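## Task

Tell the plates apart only by their ID labels; one of the four may be reversed, with its labelled short end pointing away from you. Place them in rack S1 from bottom to top as M06, M09, M60, M90. M06 must rest flat on the rack floor and each later plate must sit fully nested on the one below. All labelled short ends must face the rack's front, the side toward you. The stack must stay put without the robot holding it, and at the end the gripper must release and move away.

## Robot and tools

ROBOT. A single four-axis arm: a vertical lift, then shoulder, elbow and wrist yaw, all turning about vertical axes, ending in a two-finger gripper that always stays level and cannot tilt. The controlled point, end_effector_position (URDF link pinch), is midway between the two rubber pads, 2 to 3 cm behind the fingertips. The fingers point along the gripper's +x axis and close along its y axis.

FRAMES. Scene frame: origin on the table top under the arm's base, +z up, and +y to the left when looking along +x. All motion offsets are given in the gripper's own axes, not the scene axes, so a dx moves along the fingers' pointing direction.

THE ROW. Both motion tools use rows of 5 numbers, each in [-1, 1]: dx, dy, dz, rz, opening. dx, dy, dz, rz are offsets (not a pose) from the gripper's measured pose; 1.0 equals 0.6 m for distances or 180 degrees for rz. Positive rz turns from +x toward +y. opening is absolute: +1 is fully open (0.140 m), -1 is closed, which still leaves a 0.066 m gap. Going from fully open to closed needs at least about 0.6 s.

execute_actions(actions): actions is a list of actions; each action is a list of up to 15 rows, one row per 1/30 s control step, and each action lasts 15 steps (0.5 s), repeating its final row if shorter. Every row in an action is an offset from the measured pose at that action's start, not from the previous row. For the first action of a call, the start is the pose in the latest result of this scene. An empty list just returns state and images. Each step, the controller clips the command to within 70 mm and 16 degrees of the measured pose, so big offsets take several actions; after an action the arm only continues to the last clipped pose, so send the remainder in the next action.

move(target, speed, blocking): target is one row as above, offset from the pose shown in this scene's latest result. The gripper follows a straight path lasting 0.5 to 10 s (cut off at 10 s if longer). speed is in m/s, 0.002 to 0.5, default 0.25; rotation is capped at twice that in rad/s and takes the shorter way. The opening is applied at the start. The path does not slow for obstacles, and the hand can lag, drift, or exceed speed, most with the arm nearly straight. Contacts hit harder at higher speed and press harder the farther the target lies past the contact. The result adds a move: line giving the ending (done, off_target, moving, held, fault) and limits (paced: pose clipped; held: a check blocked some steps, after which the arm may surge), plus distance from target. With blocking=false the result arrives after 0.5 s while the arm keeps going; call wait(0) to check, and use wait or stop before sending new rows or moves.

wait(seconds): 0 to 10; holds the last command and returns early if a running move ends. stop(): brakes a running move; it needs braking room, more when fast; the fingers continue. zoom_image(camera, region): region [x0, y0, x1, y1] in pixels, at most 504 by 504, from cam_head_left, cam_head_right, cam_high, cam_low or cam_wrist (all 896x504). finished_scene(scene): scene 1 or 2; ends it irreversibly and reports success, and the goal must still hold afterwards.

RESULTS. The state line gives end_effector_position (m) and end_effector_quat_wxyz in the scene frame; the printed position may be off, more at long reach. Joint positions lists lift (m, 0.000 to 0.550), shoulder (-2.000 to 2.000), elbow (-2.800 to 2.800), wrist yaw (-12.566 to 12.566) in rad, then the pad gap in m. Hand target is where the controller is currently driving. grip_measured is the finger opening on the command scale, possibly offset by about 1 mm for the whole scene. A pose unreachable line means a clearance check altered or blocked the command.

GRIPPING. To hold a plate, keep commanding an opening below grip_measured; roughly 0.04 below grips firmly, less grips gently. Pads push up to about 18 N each; fast closing can squeeze harder.

HAZARDS. Keep the elbow more than 0.4 rad away from 0 or the arm may fold and fault. Load limits: lift 52.8 N, shoulder 7.92 N m, elbow 3.96 N m, wrist yaw 1.32 N m, including held weight; reaching one halts the arm for 10 s and drops the rest of the call. Holding loads heats motors (MOTOR HOT from 85 °C; at 100 °C an OVER-TEMPERATURE FAULT brakes the arm to cool). Offsets come from the measured pose, so repeating one against a solid object does not push further, but against something yielding it does. The robot keeps its last command while you think. Loose objects may occasionally get nudged. Never knock anything off the table; a drop of a few mm when setting a plate down is fine, a long fall is not. Avoid slams, hard hits and heavy pushing.

REVERSED PLATE. To turn a plate end for end, set it on the raised nest RG and regrip it from the opposite end.

Each tool is called after "Request:" as name([rows], argument=value, ...), one row to a line, values as JSON.

## Session

Request:
execute_actions(actions=[])

Scene clock: 0.00 s.
end_effector_position=(+0.3625, +0.3055, +0.3014) grip_measured=+0.98 end_effector_quat_wxyz=(+0.995, +0.000, +0.000, -0.102)
Joint positions: [ 0.296  0.644 -1.407  0.558  0.139]
Motor temperatures (°C, as the motors report them): [36 28 24 25]
Hand target: +0.362, +0.305, +0.301; +0.995, +0.000, +0.000, -0.102

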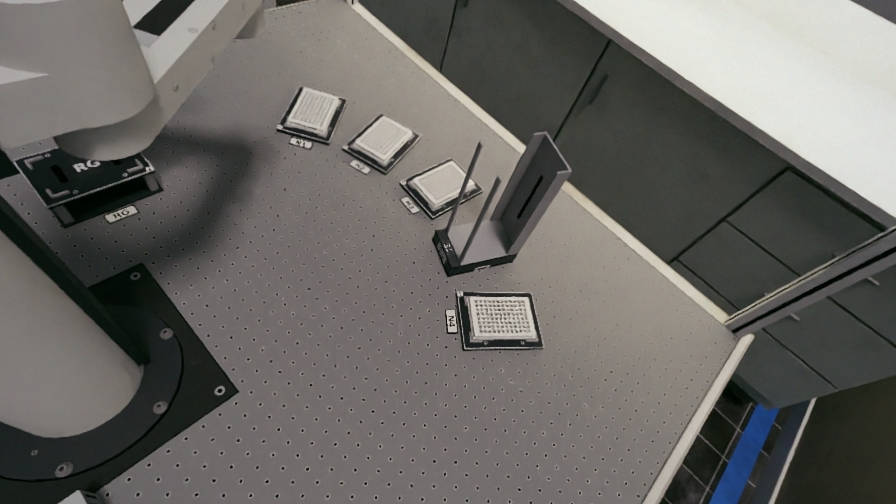

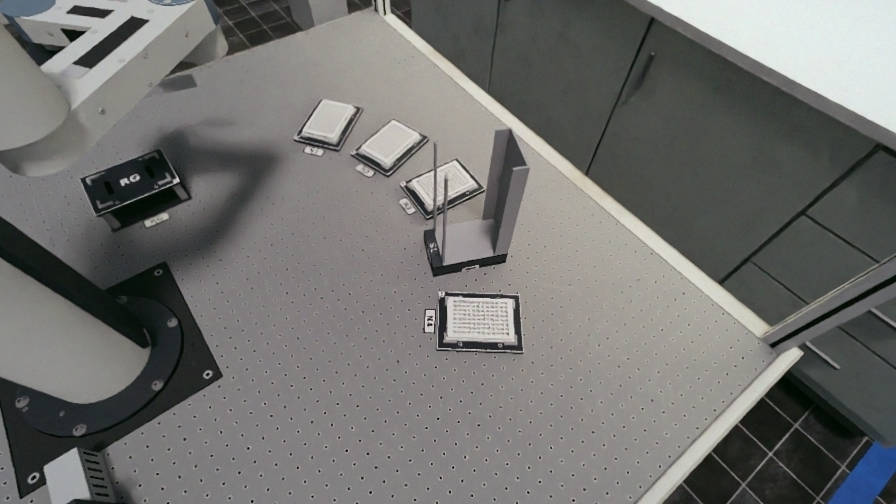

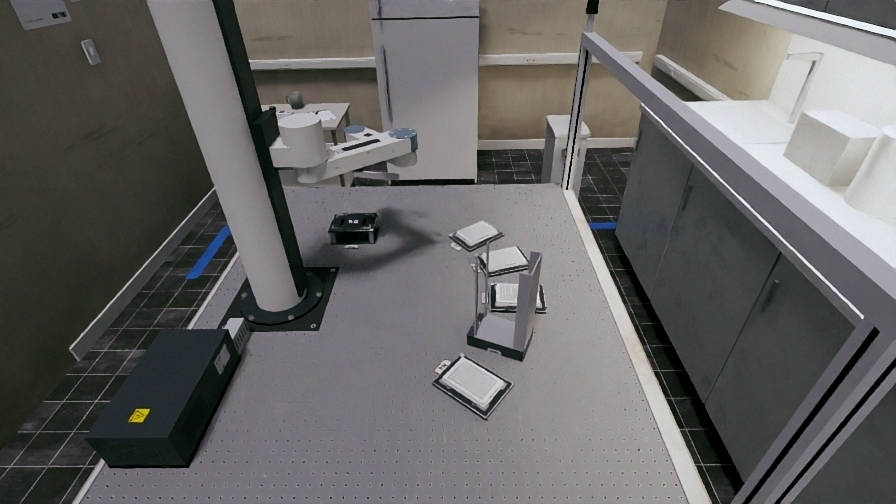

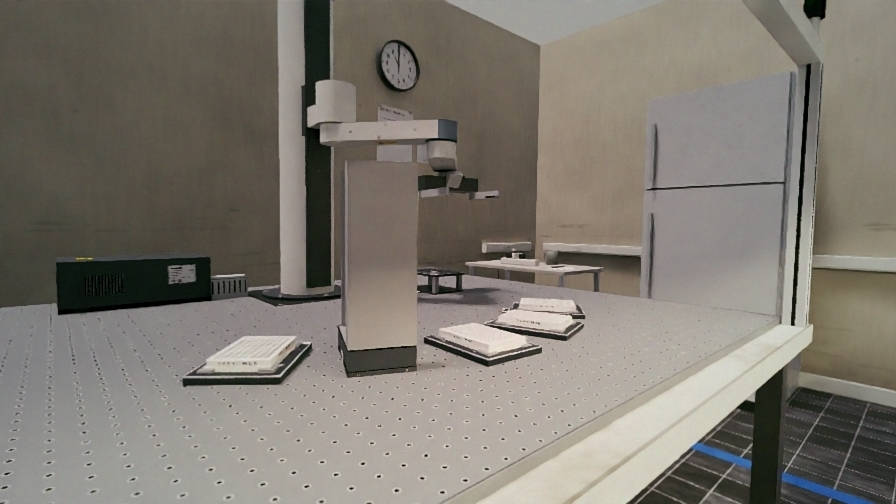

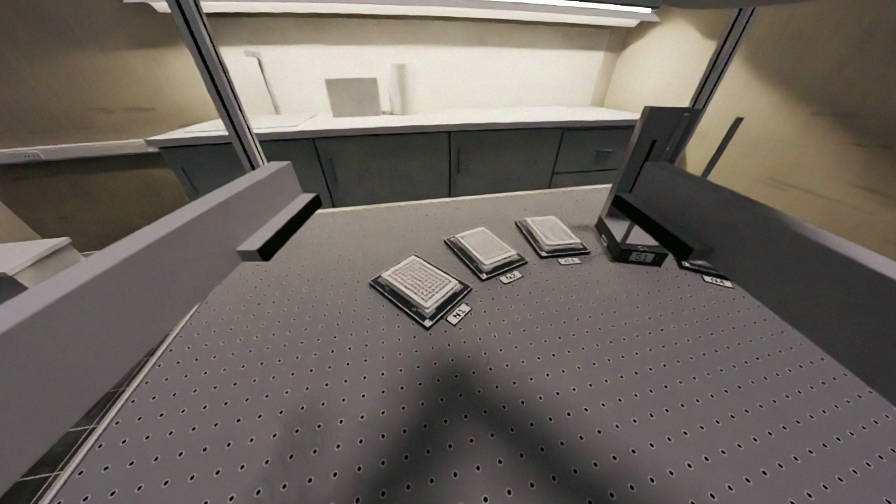

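Request:
zoom_image(camera="cam_low", region=[170,290,600,400])

Request:
zoom_image(camera="cam_wrist", region=[360,200,680,340])

Region (170, 290, 600, 400) of cam_low's 896x504 image, scaled by 1.172, with more detail than that image has; it fills the top 129 rows of this view, and the rest is white.

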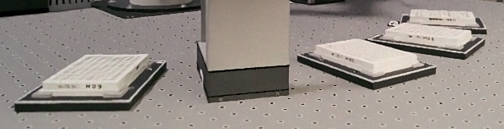

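Region (360, 200, 680, 340) of cam_wrist's 896x504 image, scaled by 1.575, with more detail than that image has; it fills the top 220 rows of this view, and the rest is white.

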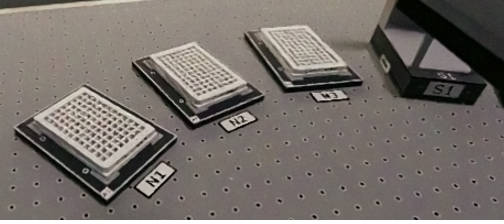

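Request:
zoom_image(camera="cam_low", region=[180,330,320,390])

Request:
zoom_image(camera="cam_low", region=[420,290,590,370])

Region (180, 330, 320, 390) of cam_low's 896x504 image, scaled by 3.600, with more detail than that image has; it fills the top 216 rows of this view, and the rest is white.

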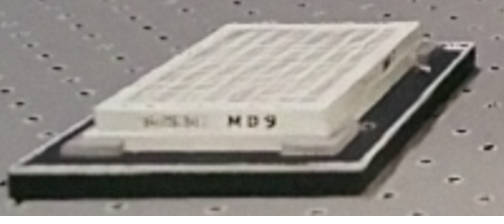

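Region (420, 290, 590, 370) of cam_low's 896x504 image, scaled by 2.965, with more detail than that image has; it fills the top 237 rows of this view, and the rest is white.

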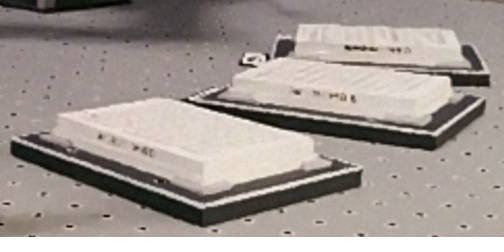

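Request:
move(target=[0.519,-0.145,-0.394,0.167,0.3], speed=0.4)

Scene clock: 26.53 s.
end_effector_position=(+0.6493, +0.1564, +0.0650) grip_measured=+0.30 end_effector_quat_wxyz=(+0.987, +0.000, +0.000, +0.159)
Joint positions: [ 0.06  -0.412 -1.52   2.251  0.114]
Motor temperatures (°C, as the motors report them): [36 28 24 25]
Hand target: +0.649, +0.157, +0.065; +0.987, +0.000, +0.000, +0.159
Off the commanded pose: 0.001 m, 0 deg.
move: done; limits=paced

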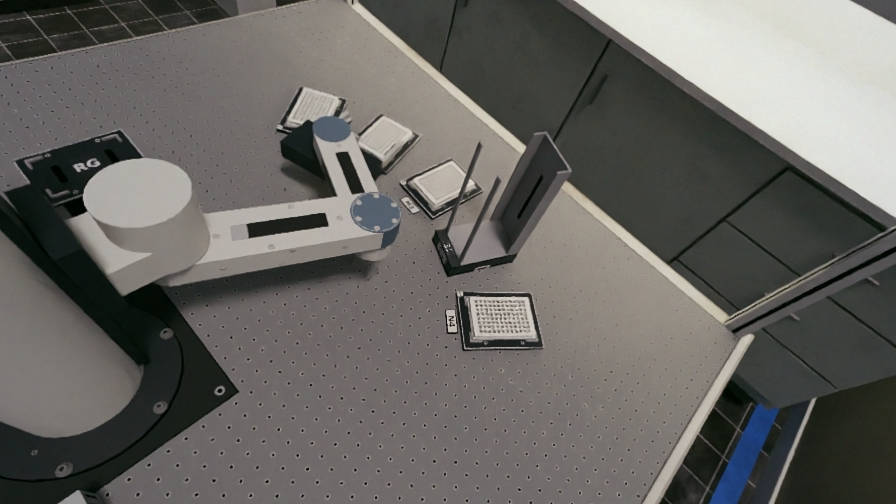

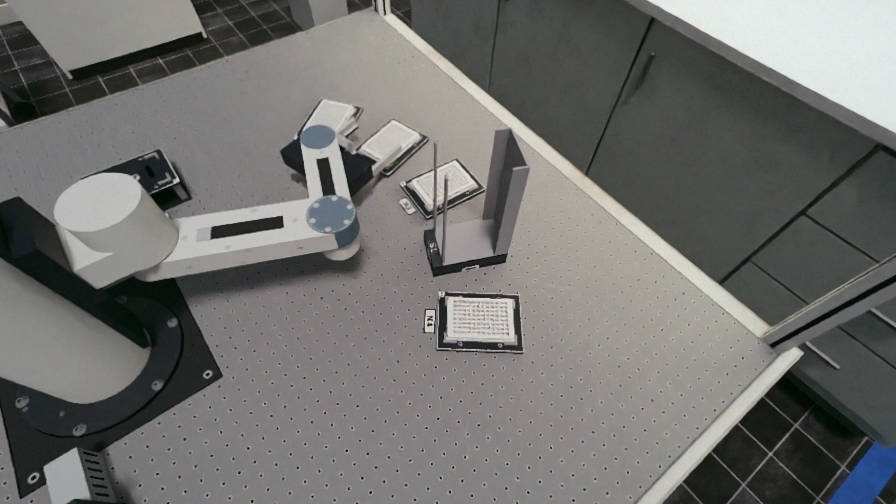

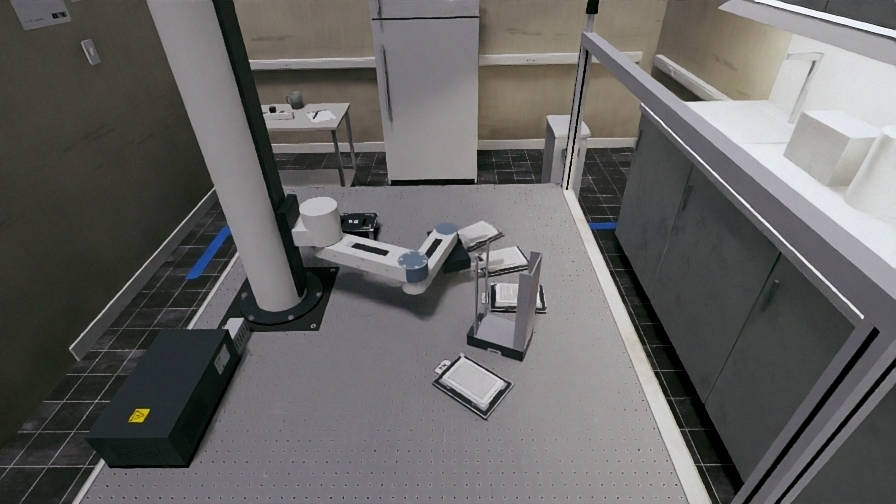

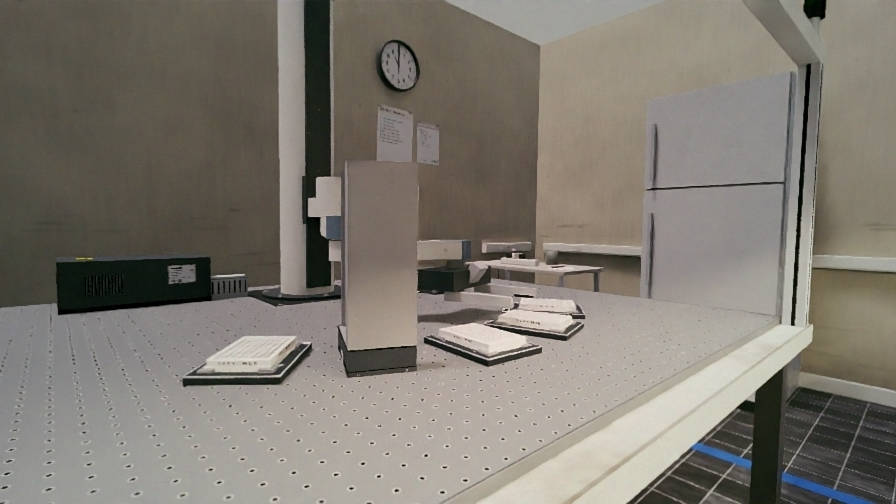

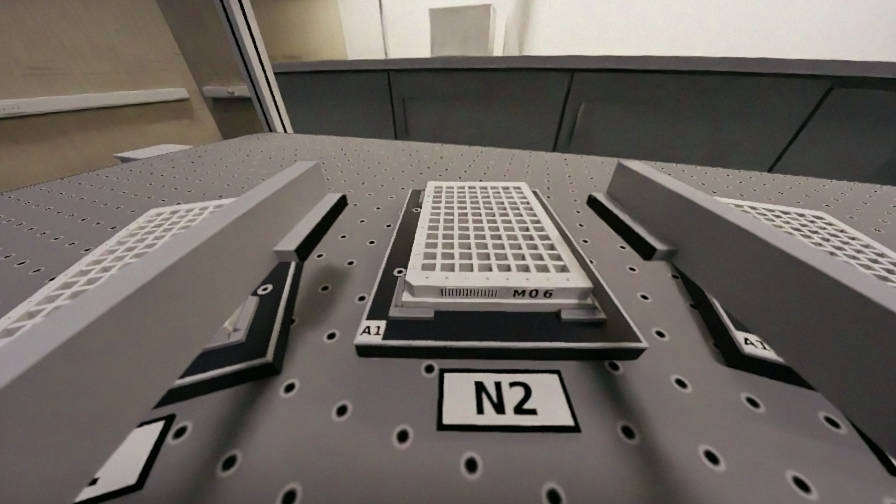

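Request:
move(target=[0.095,-0.0208,-0.03,0,0.0], speed=0.12)

Scene clock: 32.47 s.
end_effector_position=(+0.7075, +0.1622, +0.0469) grip_measured=+0.00 end_effector_quat_wxyz=(+0.987, +0.000, +0.000, +0.158)
Joint positions: [ 0.042 -0.298 -1.855  2.471  0.103]
Motor temperatures (°C, as the motors report them): [36 28 24 25]
Hand target: +0.707, +0.162, +0.047; +0.987, +0.000, +0.000, +0.159
Off the commanded pose: 0.000 m, 0 deg.
move: done

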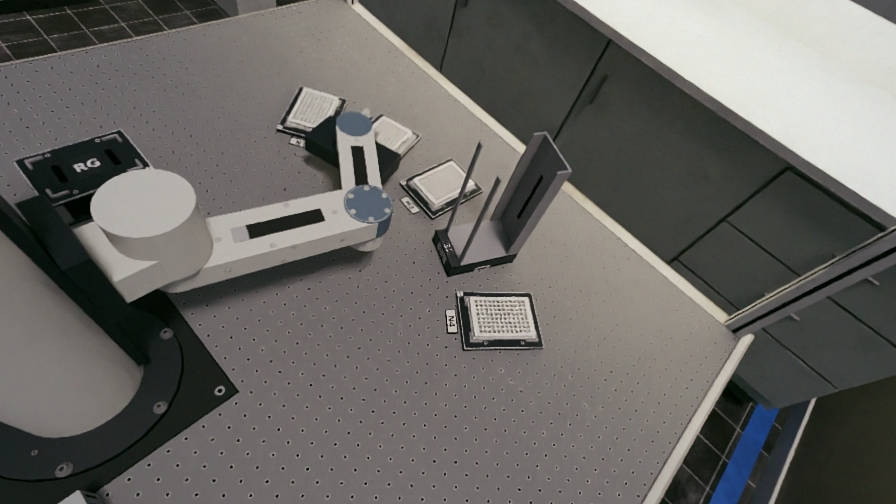

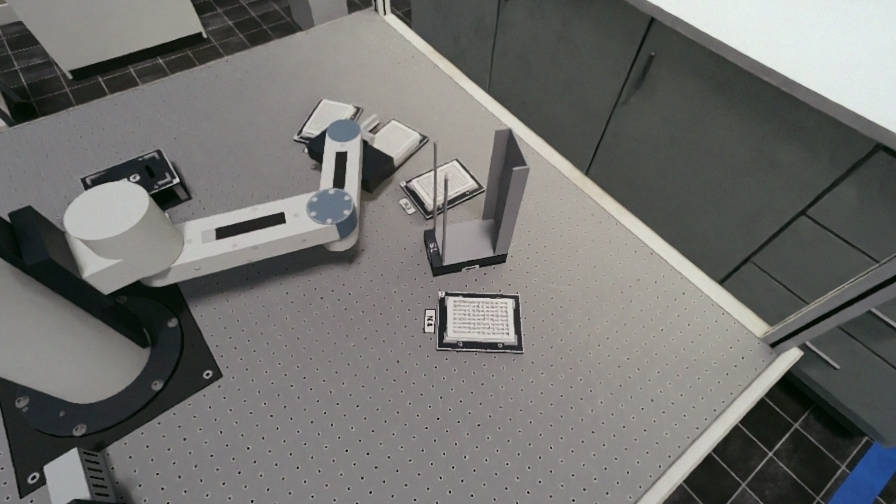

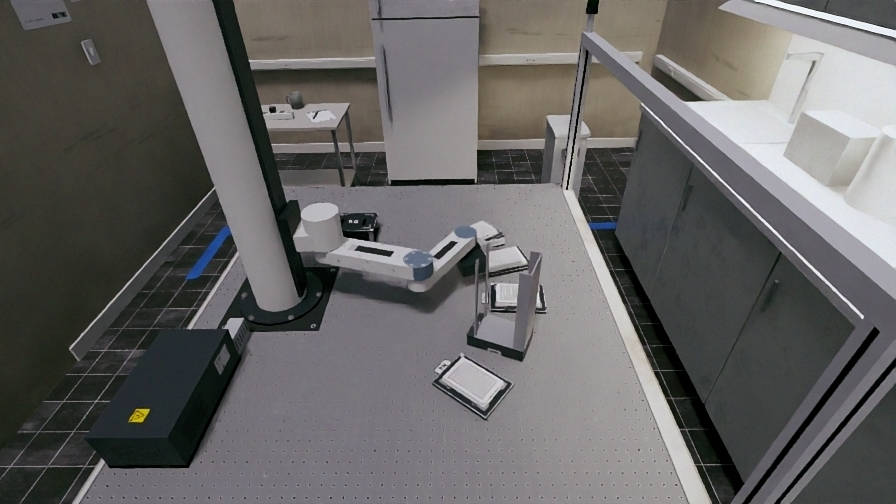

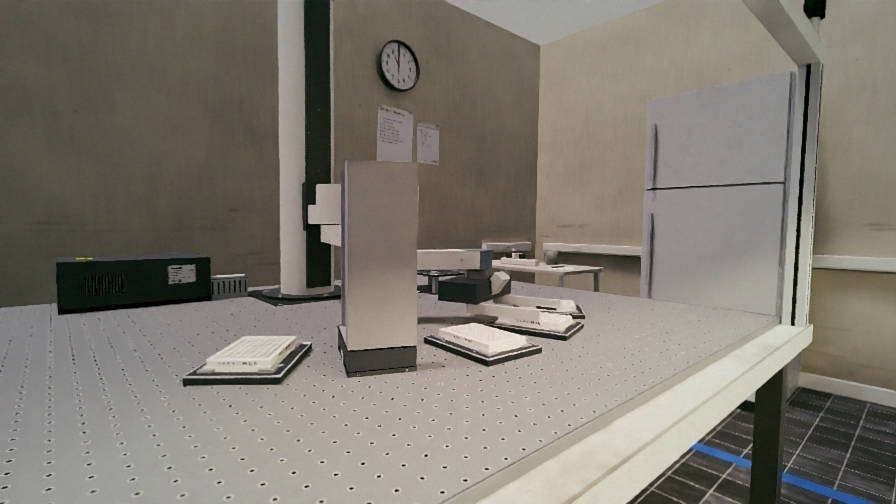

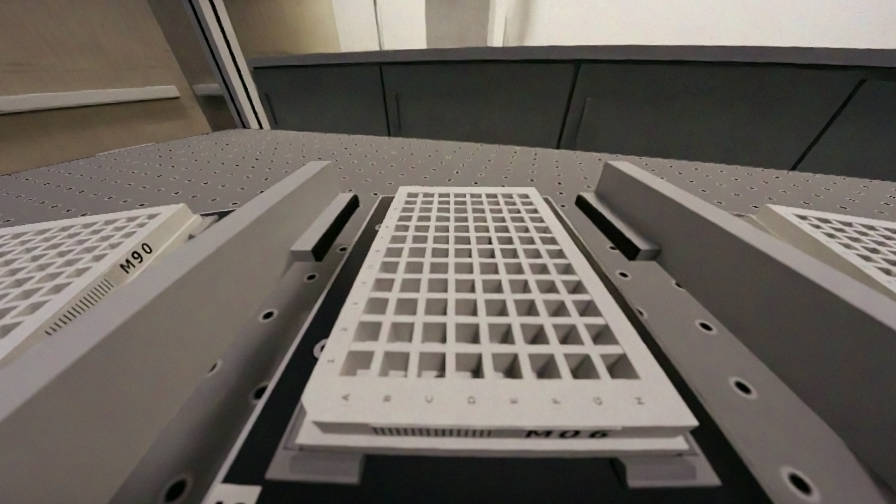

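Request:
move(target=[0,-0.0008,-0.0315,-0.004,-0.35], speed=0.05)

Request:
execute_actions([
  [[0,0,0,0,-0.40],[0,0,0,0,-0.44],[0,0,0,0,-0.47],[0,0,0,0,-0.49],[0,0,0,0,-0.51],[0,0,0,0,-0.53],[0,0,0,0,-0.55],[0,0,0,0,-0.56]],
])

Scene clock: 38.03 s.
end_effector_position=(+0.7077, +0.1617, +0.0280) grip_measured=-0.35 end_effector_quat_wxyz=(+0.988, +0.000, +0.000, +0.152)
Joint positions: [ 0.023 -0.295 -1.854  2.455  0.09 ]
Motor temperatures (°C, as the motors report them): [36 28 24 25]
Hand target: +0.708, +0.162, +0.028; +0.988, +0.000, +0.000, +0.152
Off the commanded pose: 0.000 m, 0 deg.
move: done

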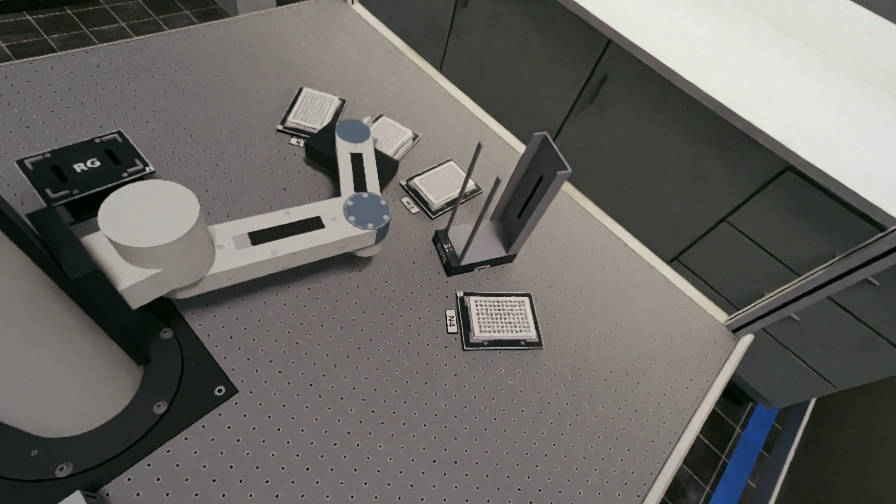

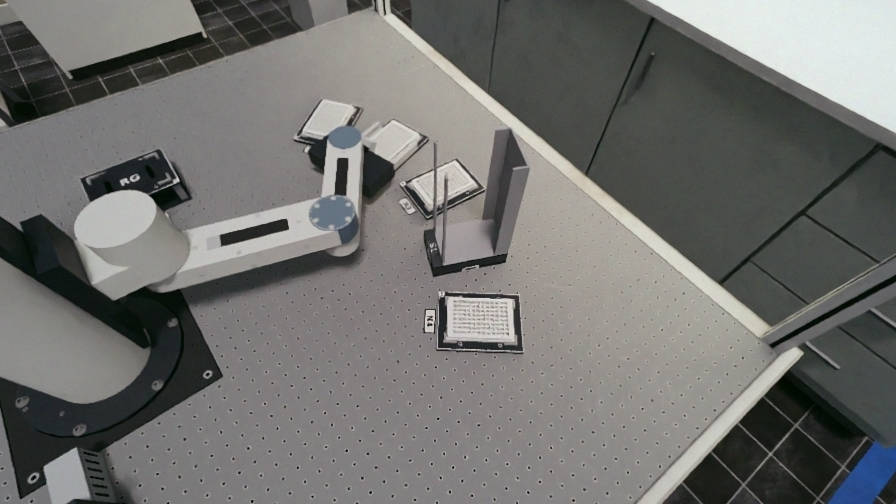

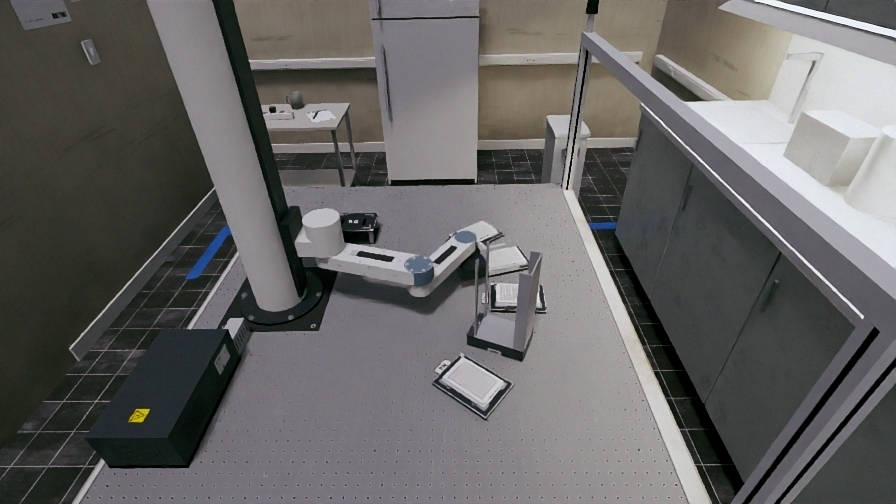

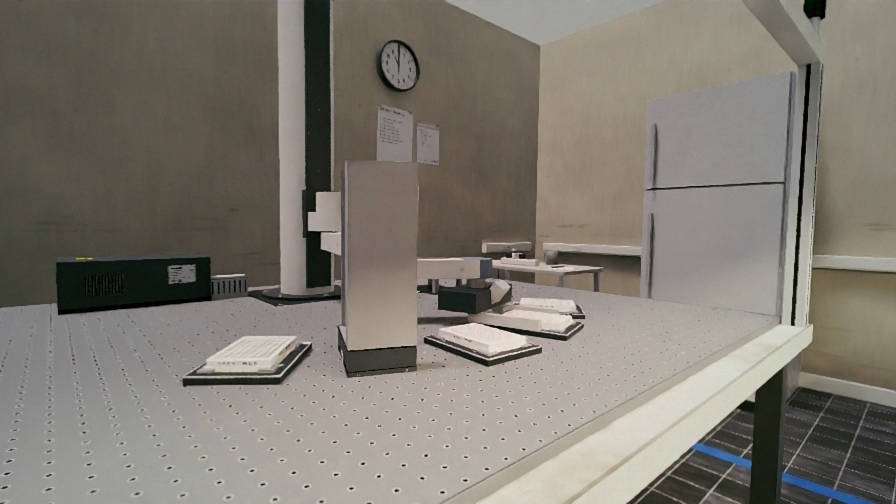

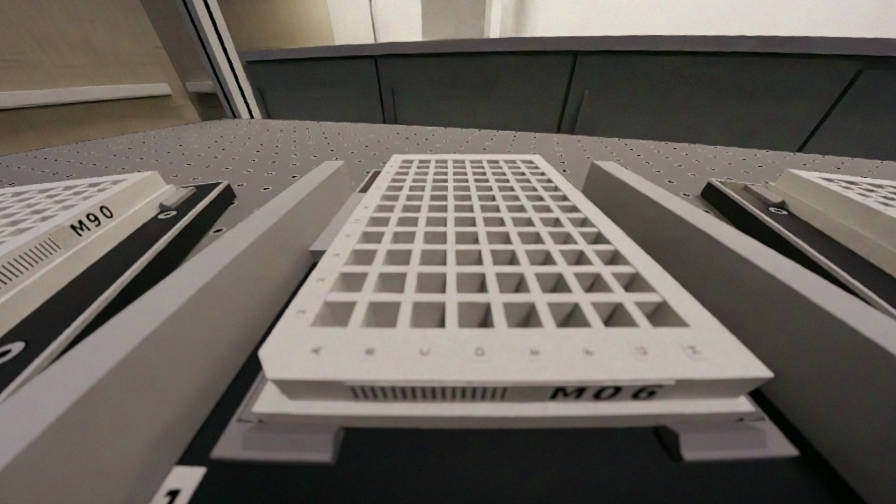

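Scene clock: 38.53 s.
end_effector_position=(+0.7078, +0.1615, +0.0280) grip_measured=-0.50 end_effector_quat_wxyz=(+0.988, +0.000, +0.000, +0.152)
Joint positions: [ 0.023 -0.295 -1.855  2.454  0.085]
Motor temperatures (°C, as the motors report them): [36 28 24 25]
Hand target: +0.708, +0.162, +0.028; +0.988, +0.000, +0.000, +0.152
Off the commanded pose: 0.000 m, 0 deg.

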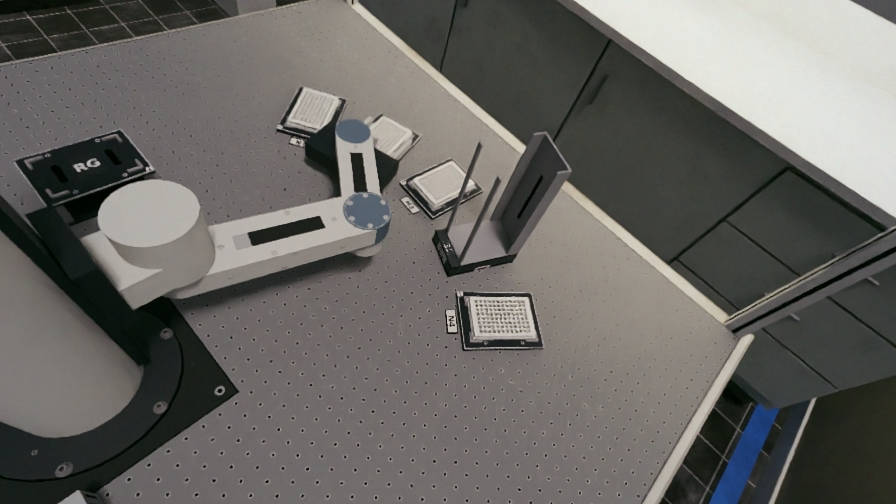

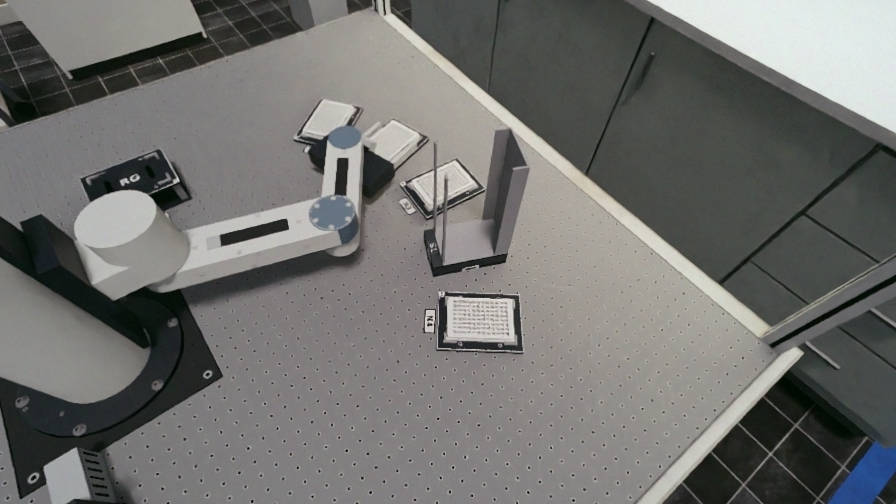

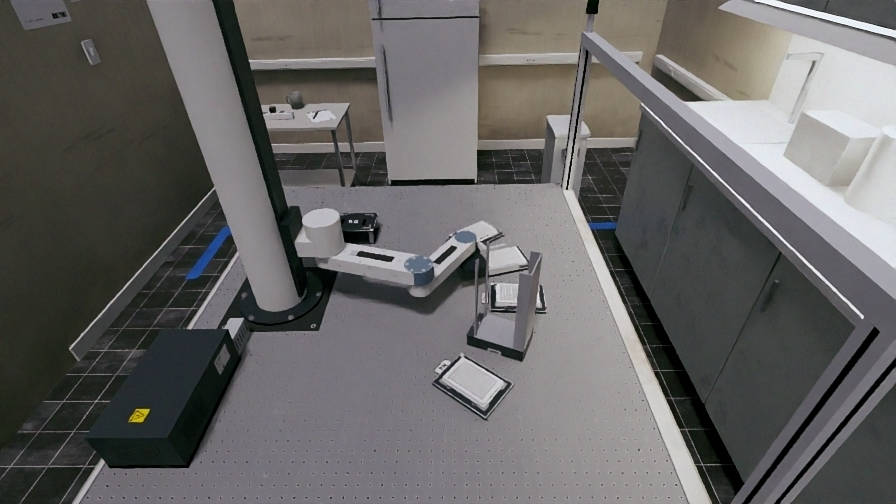

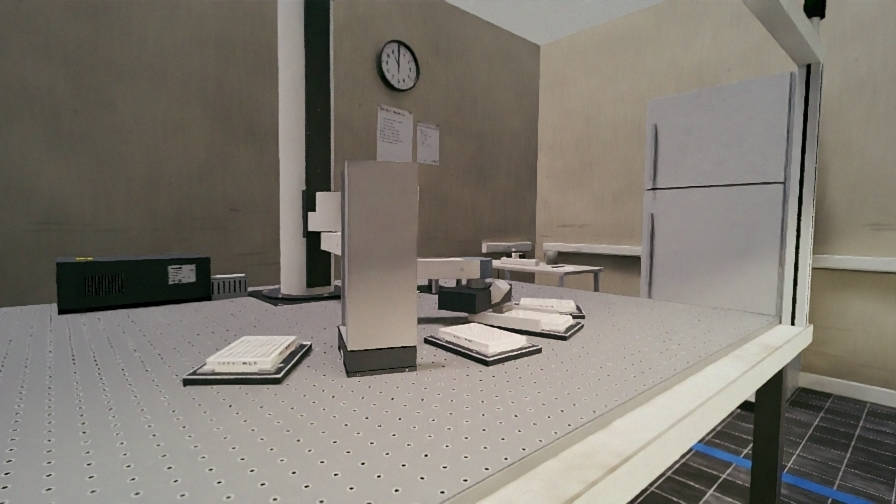

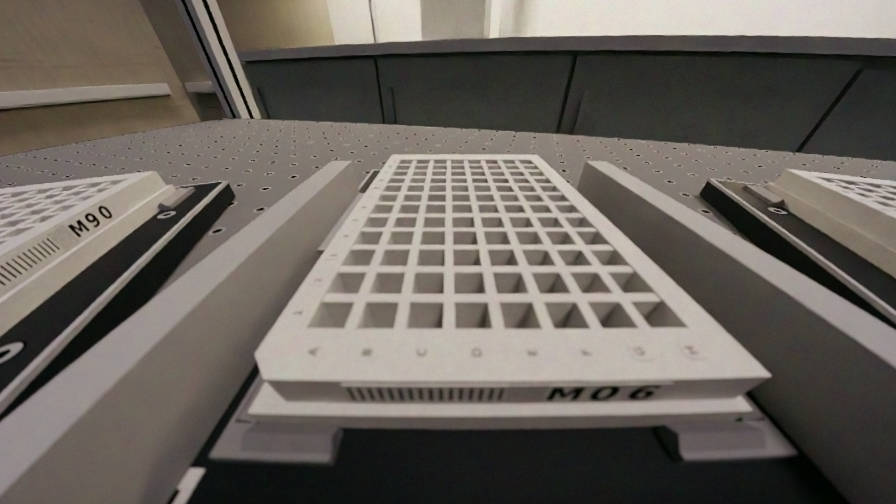

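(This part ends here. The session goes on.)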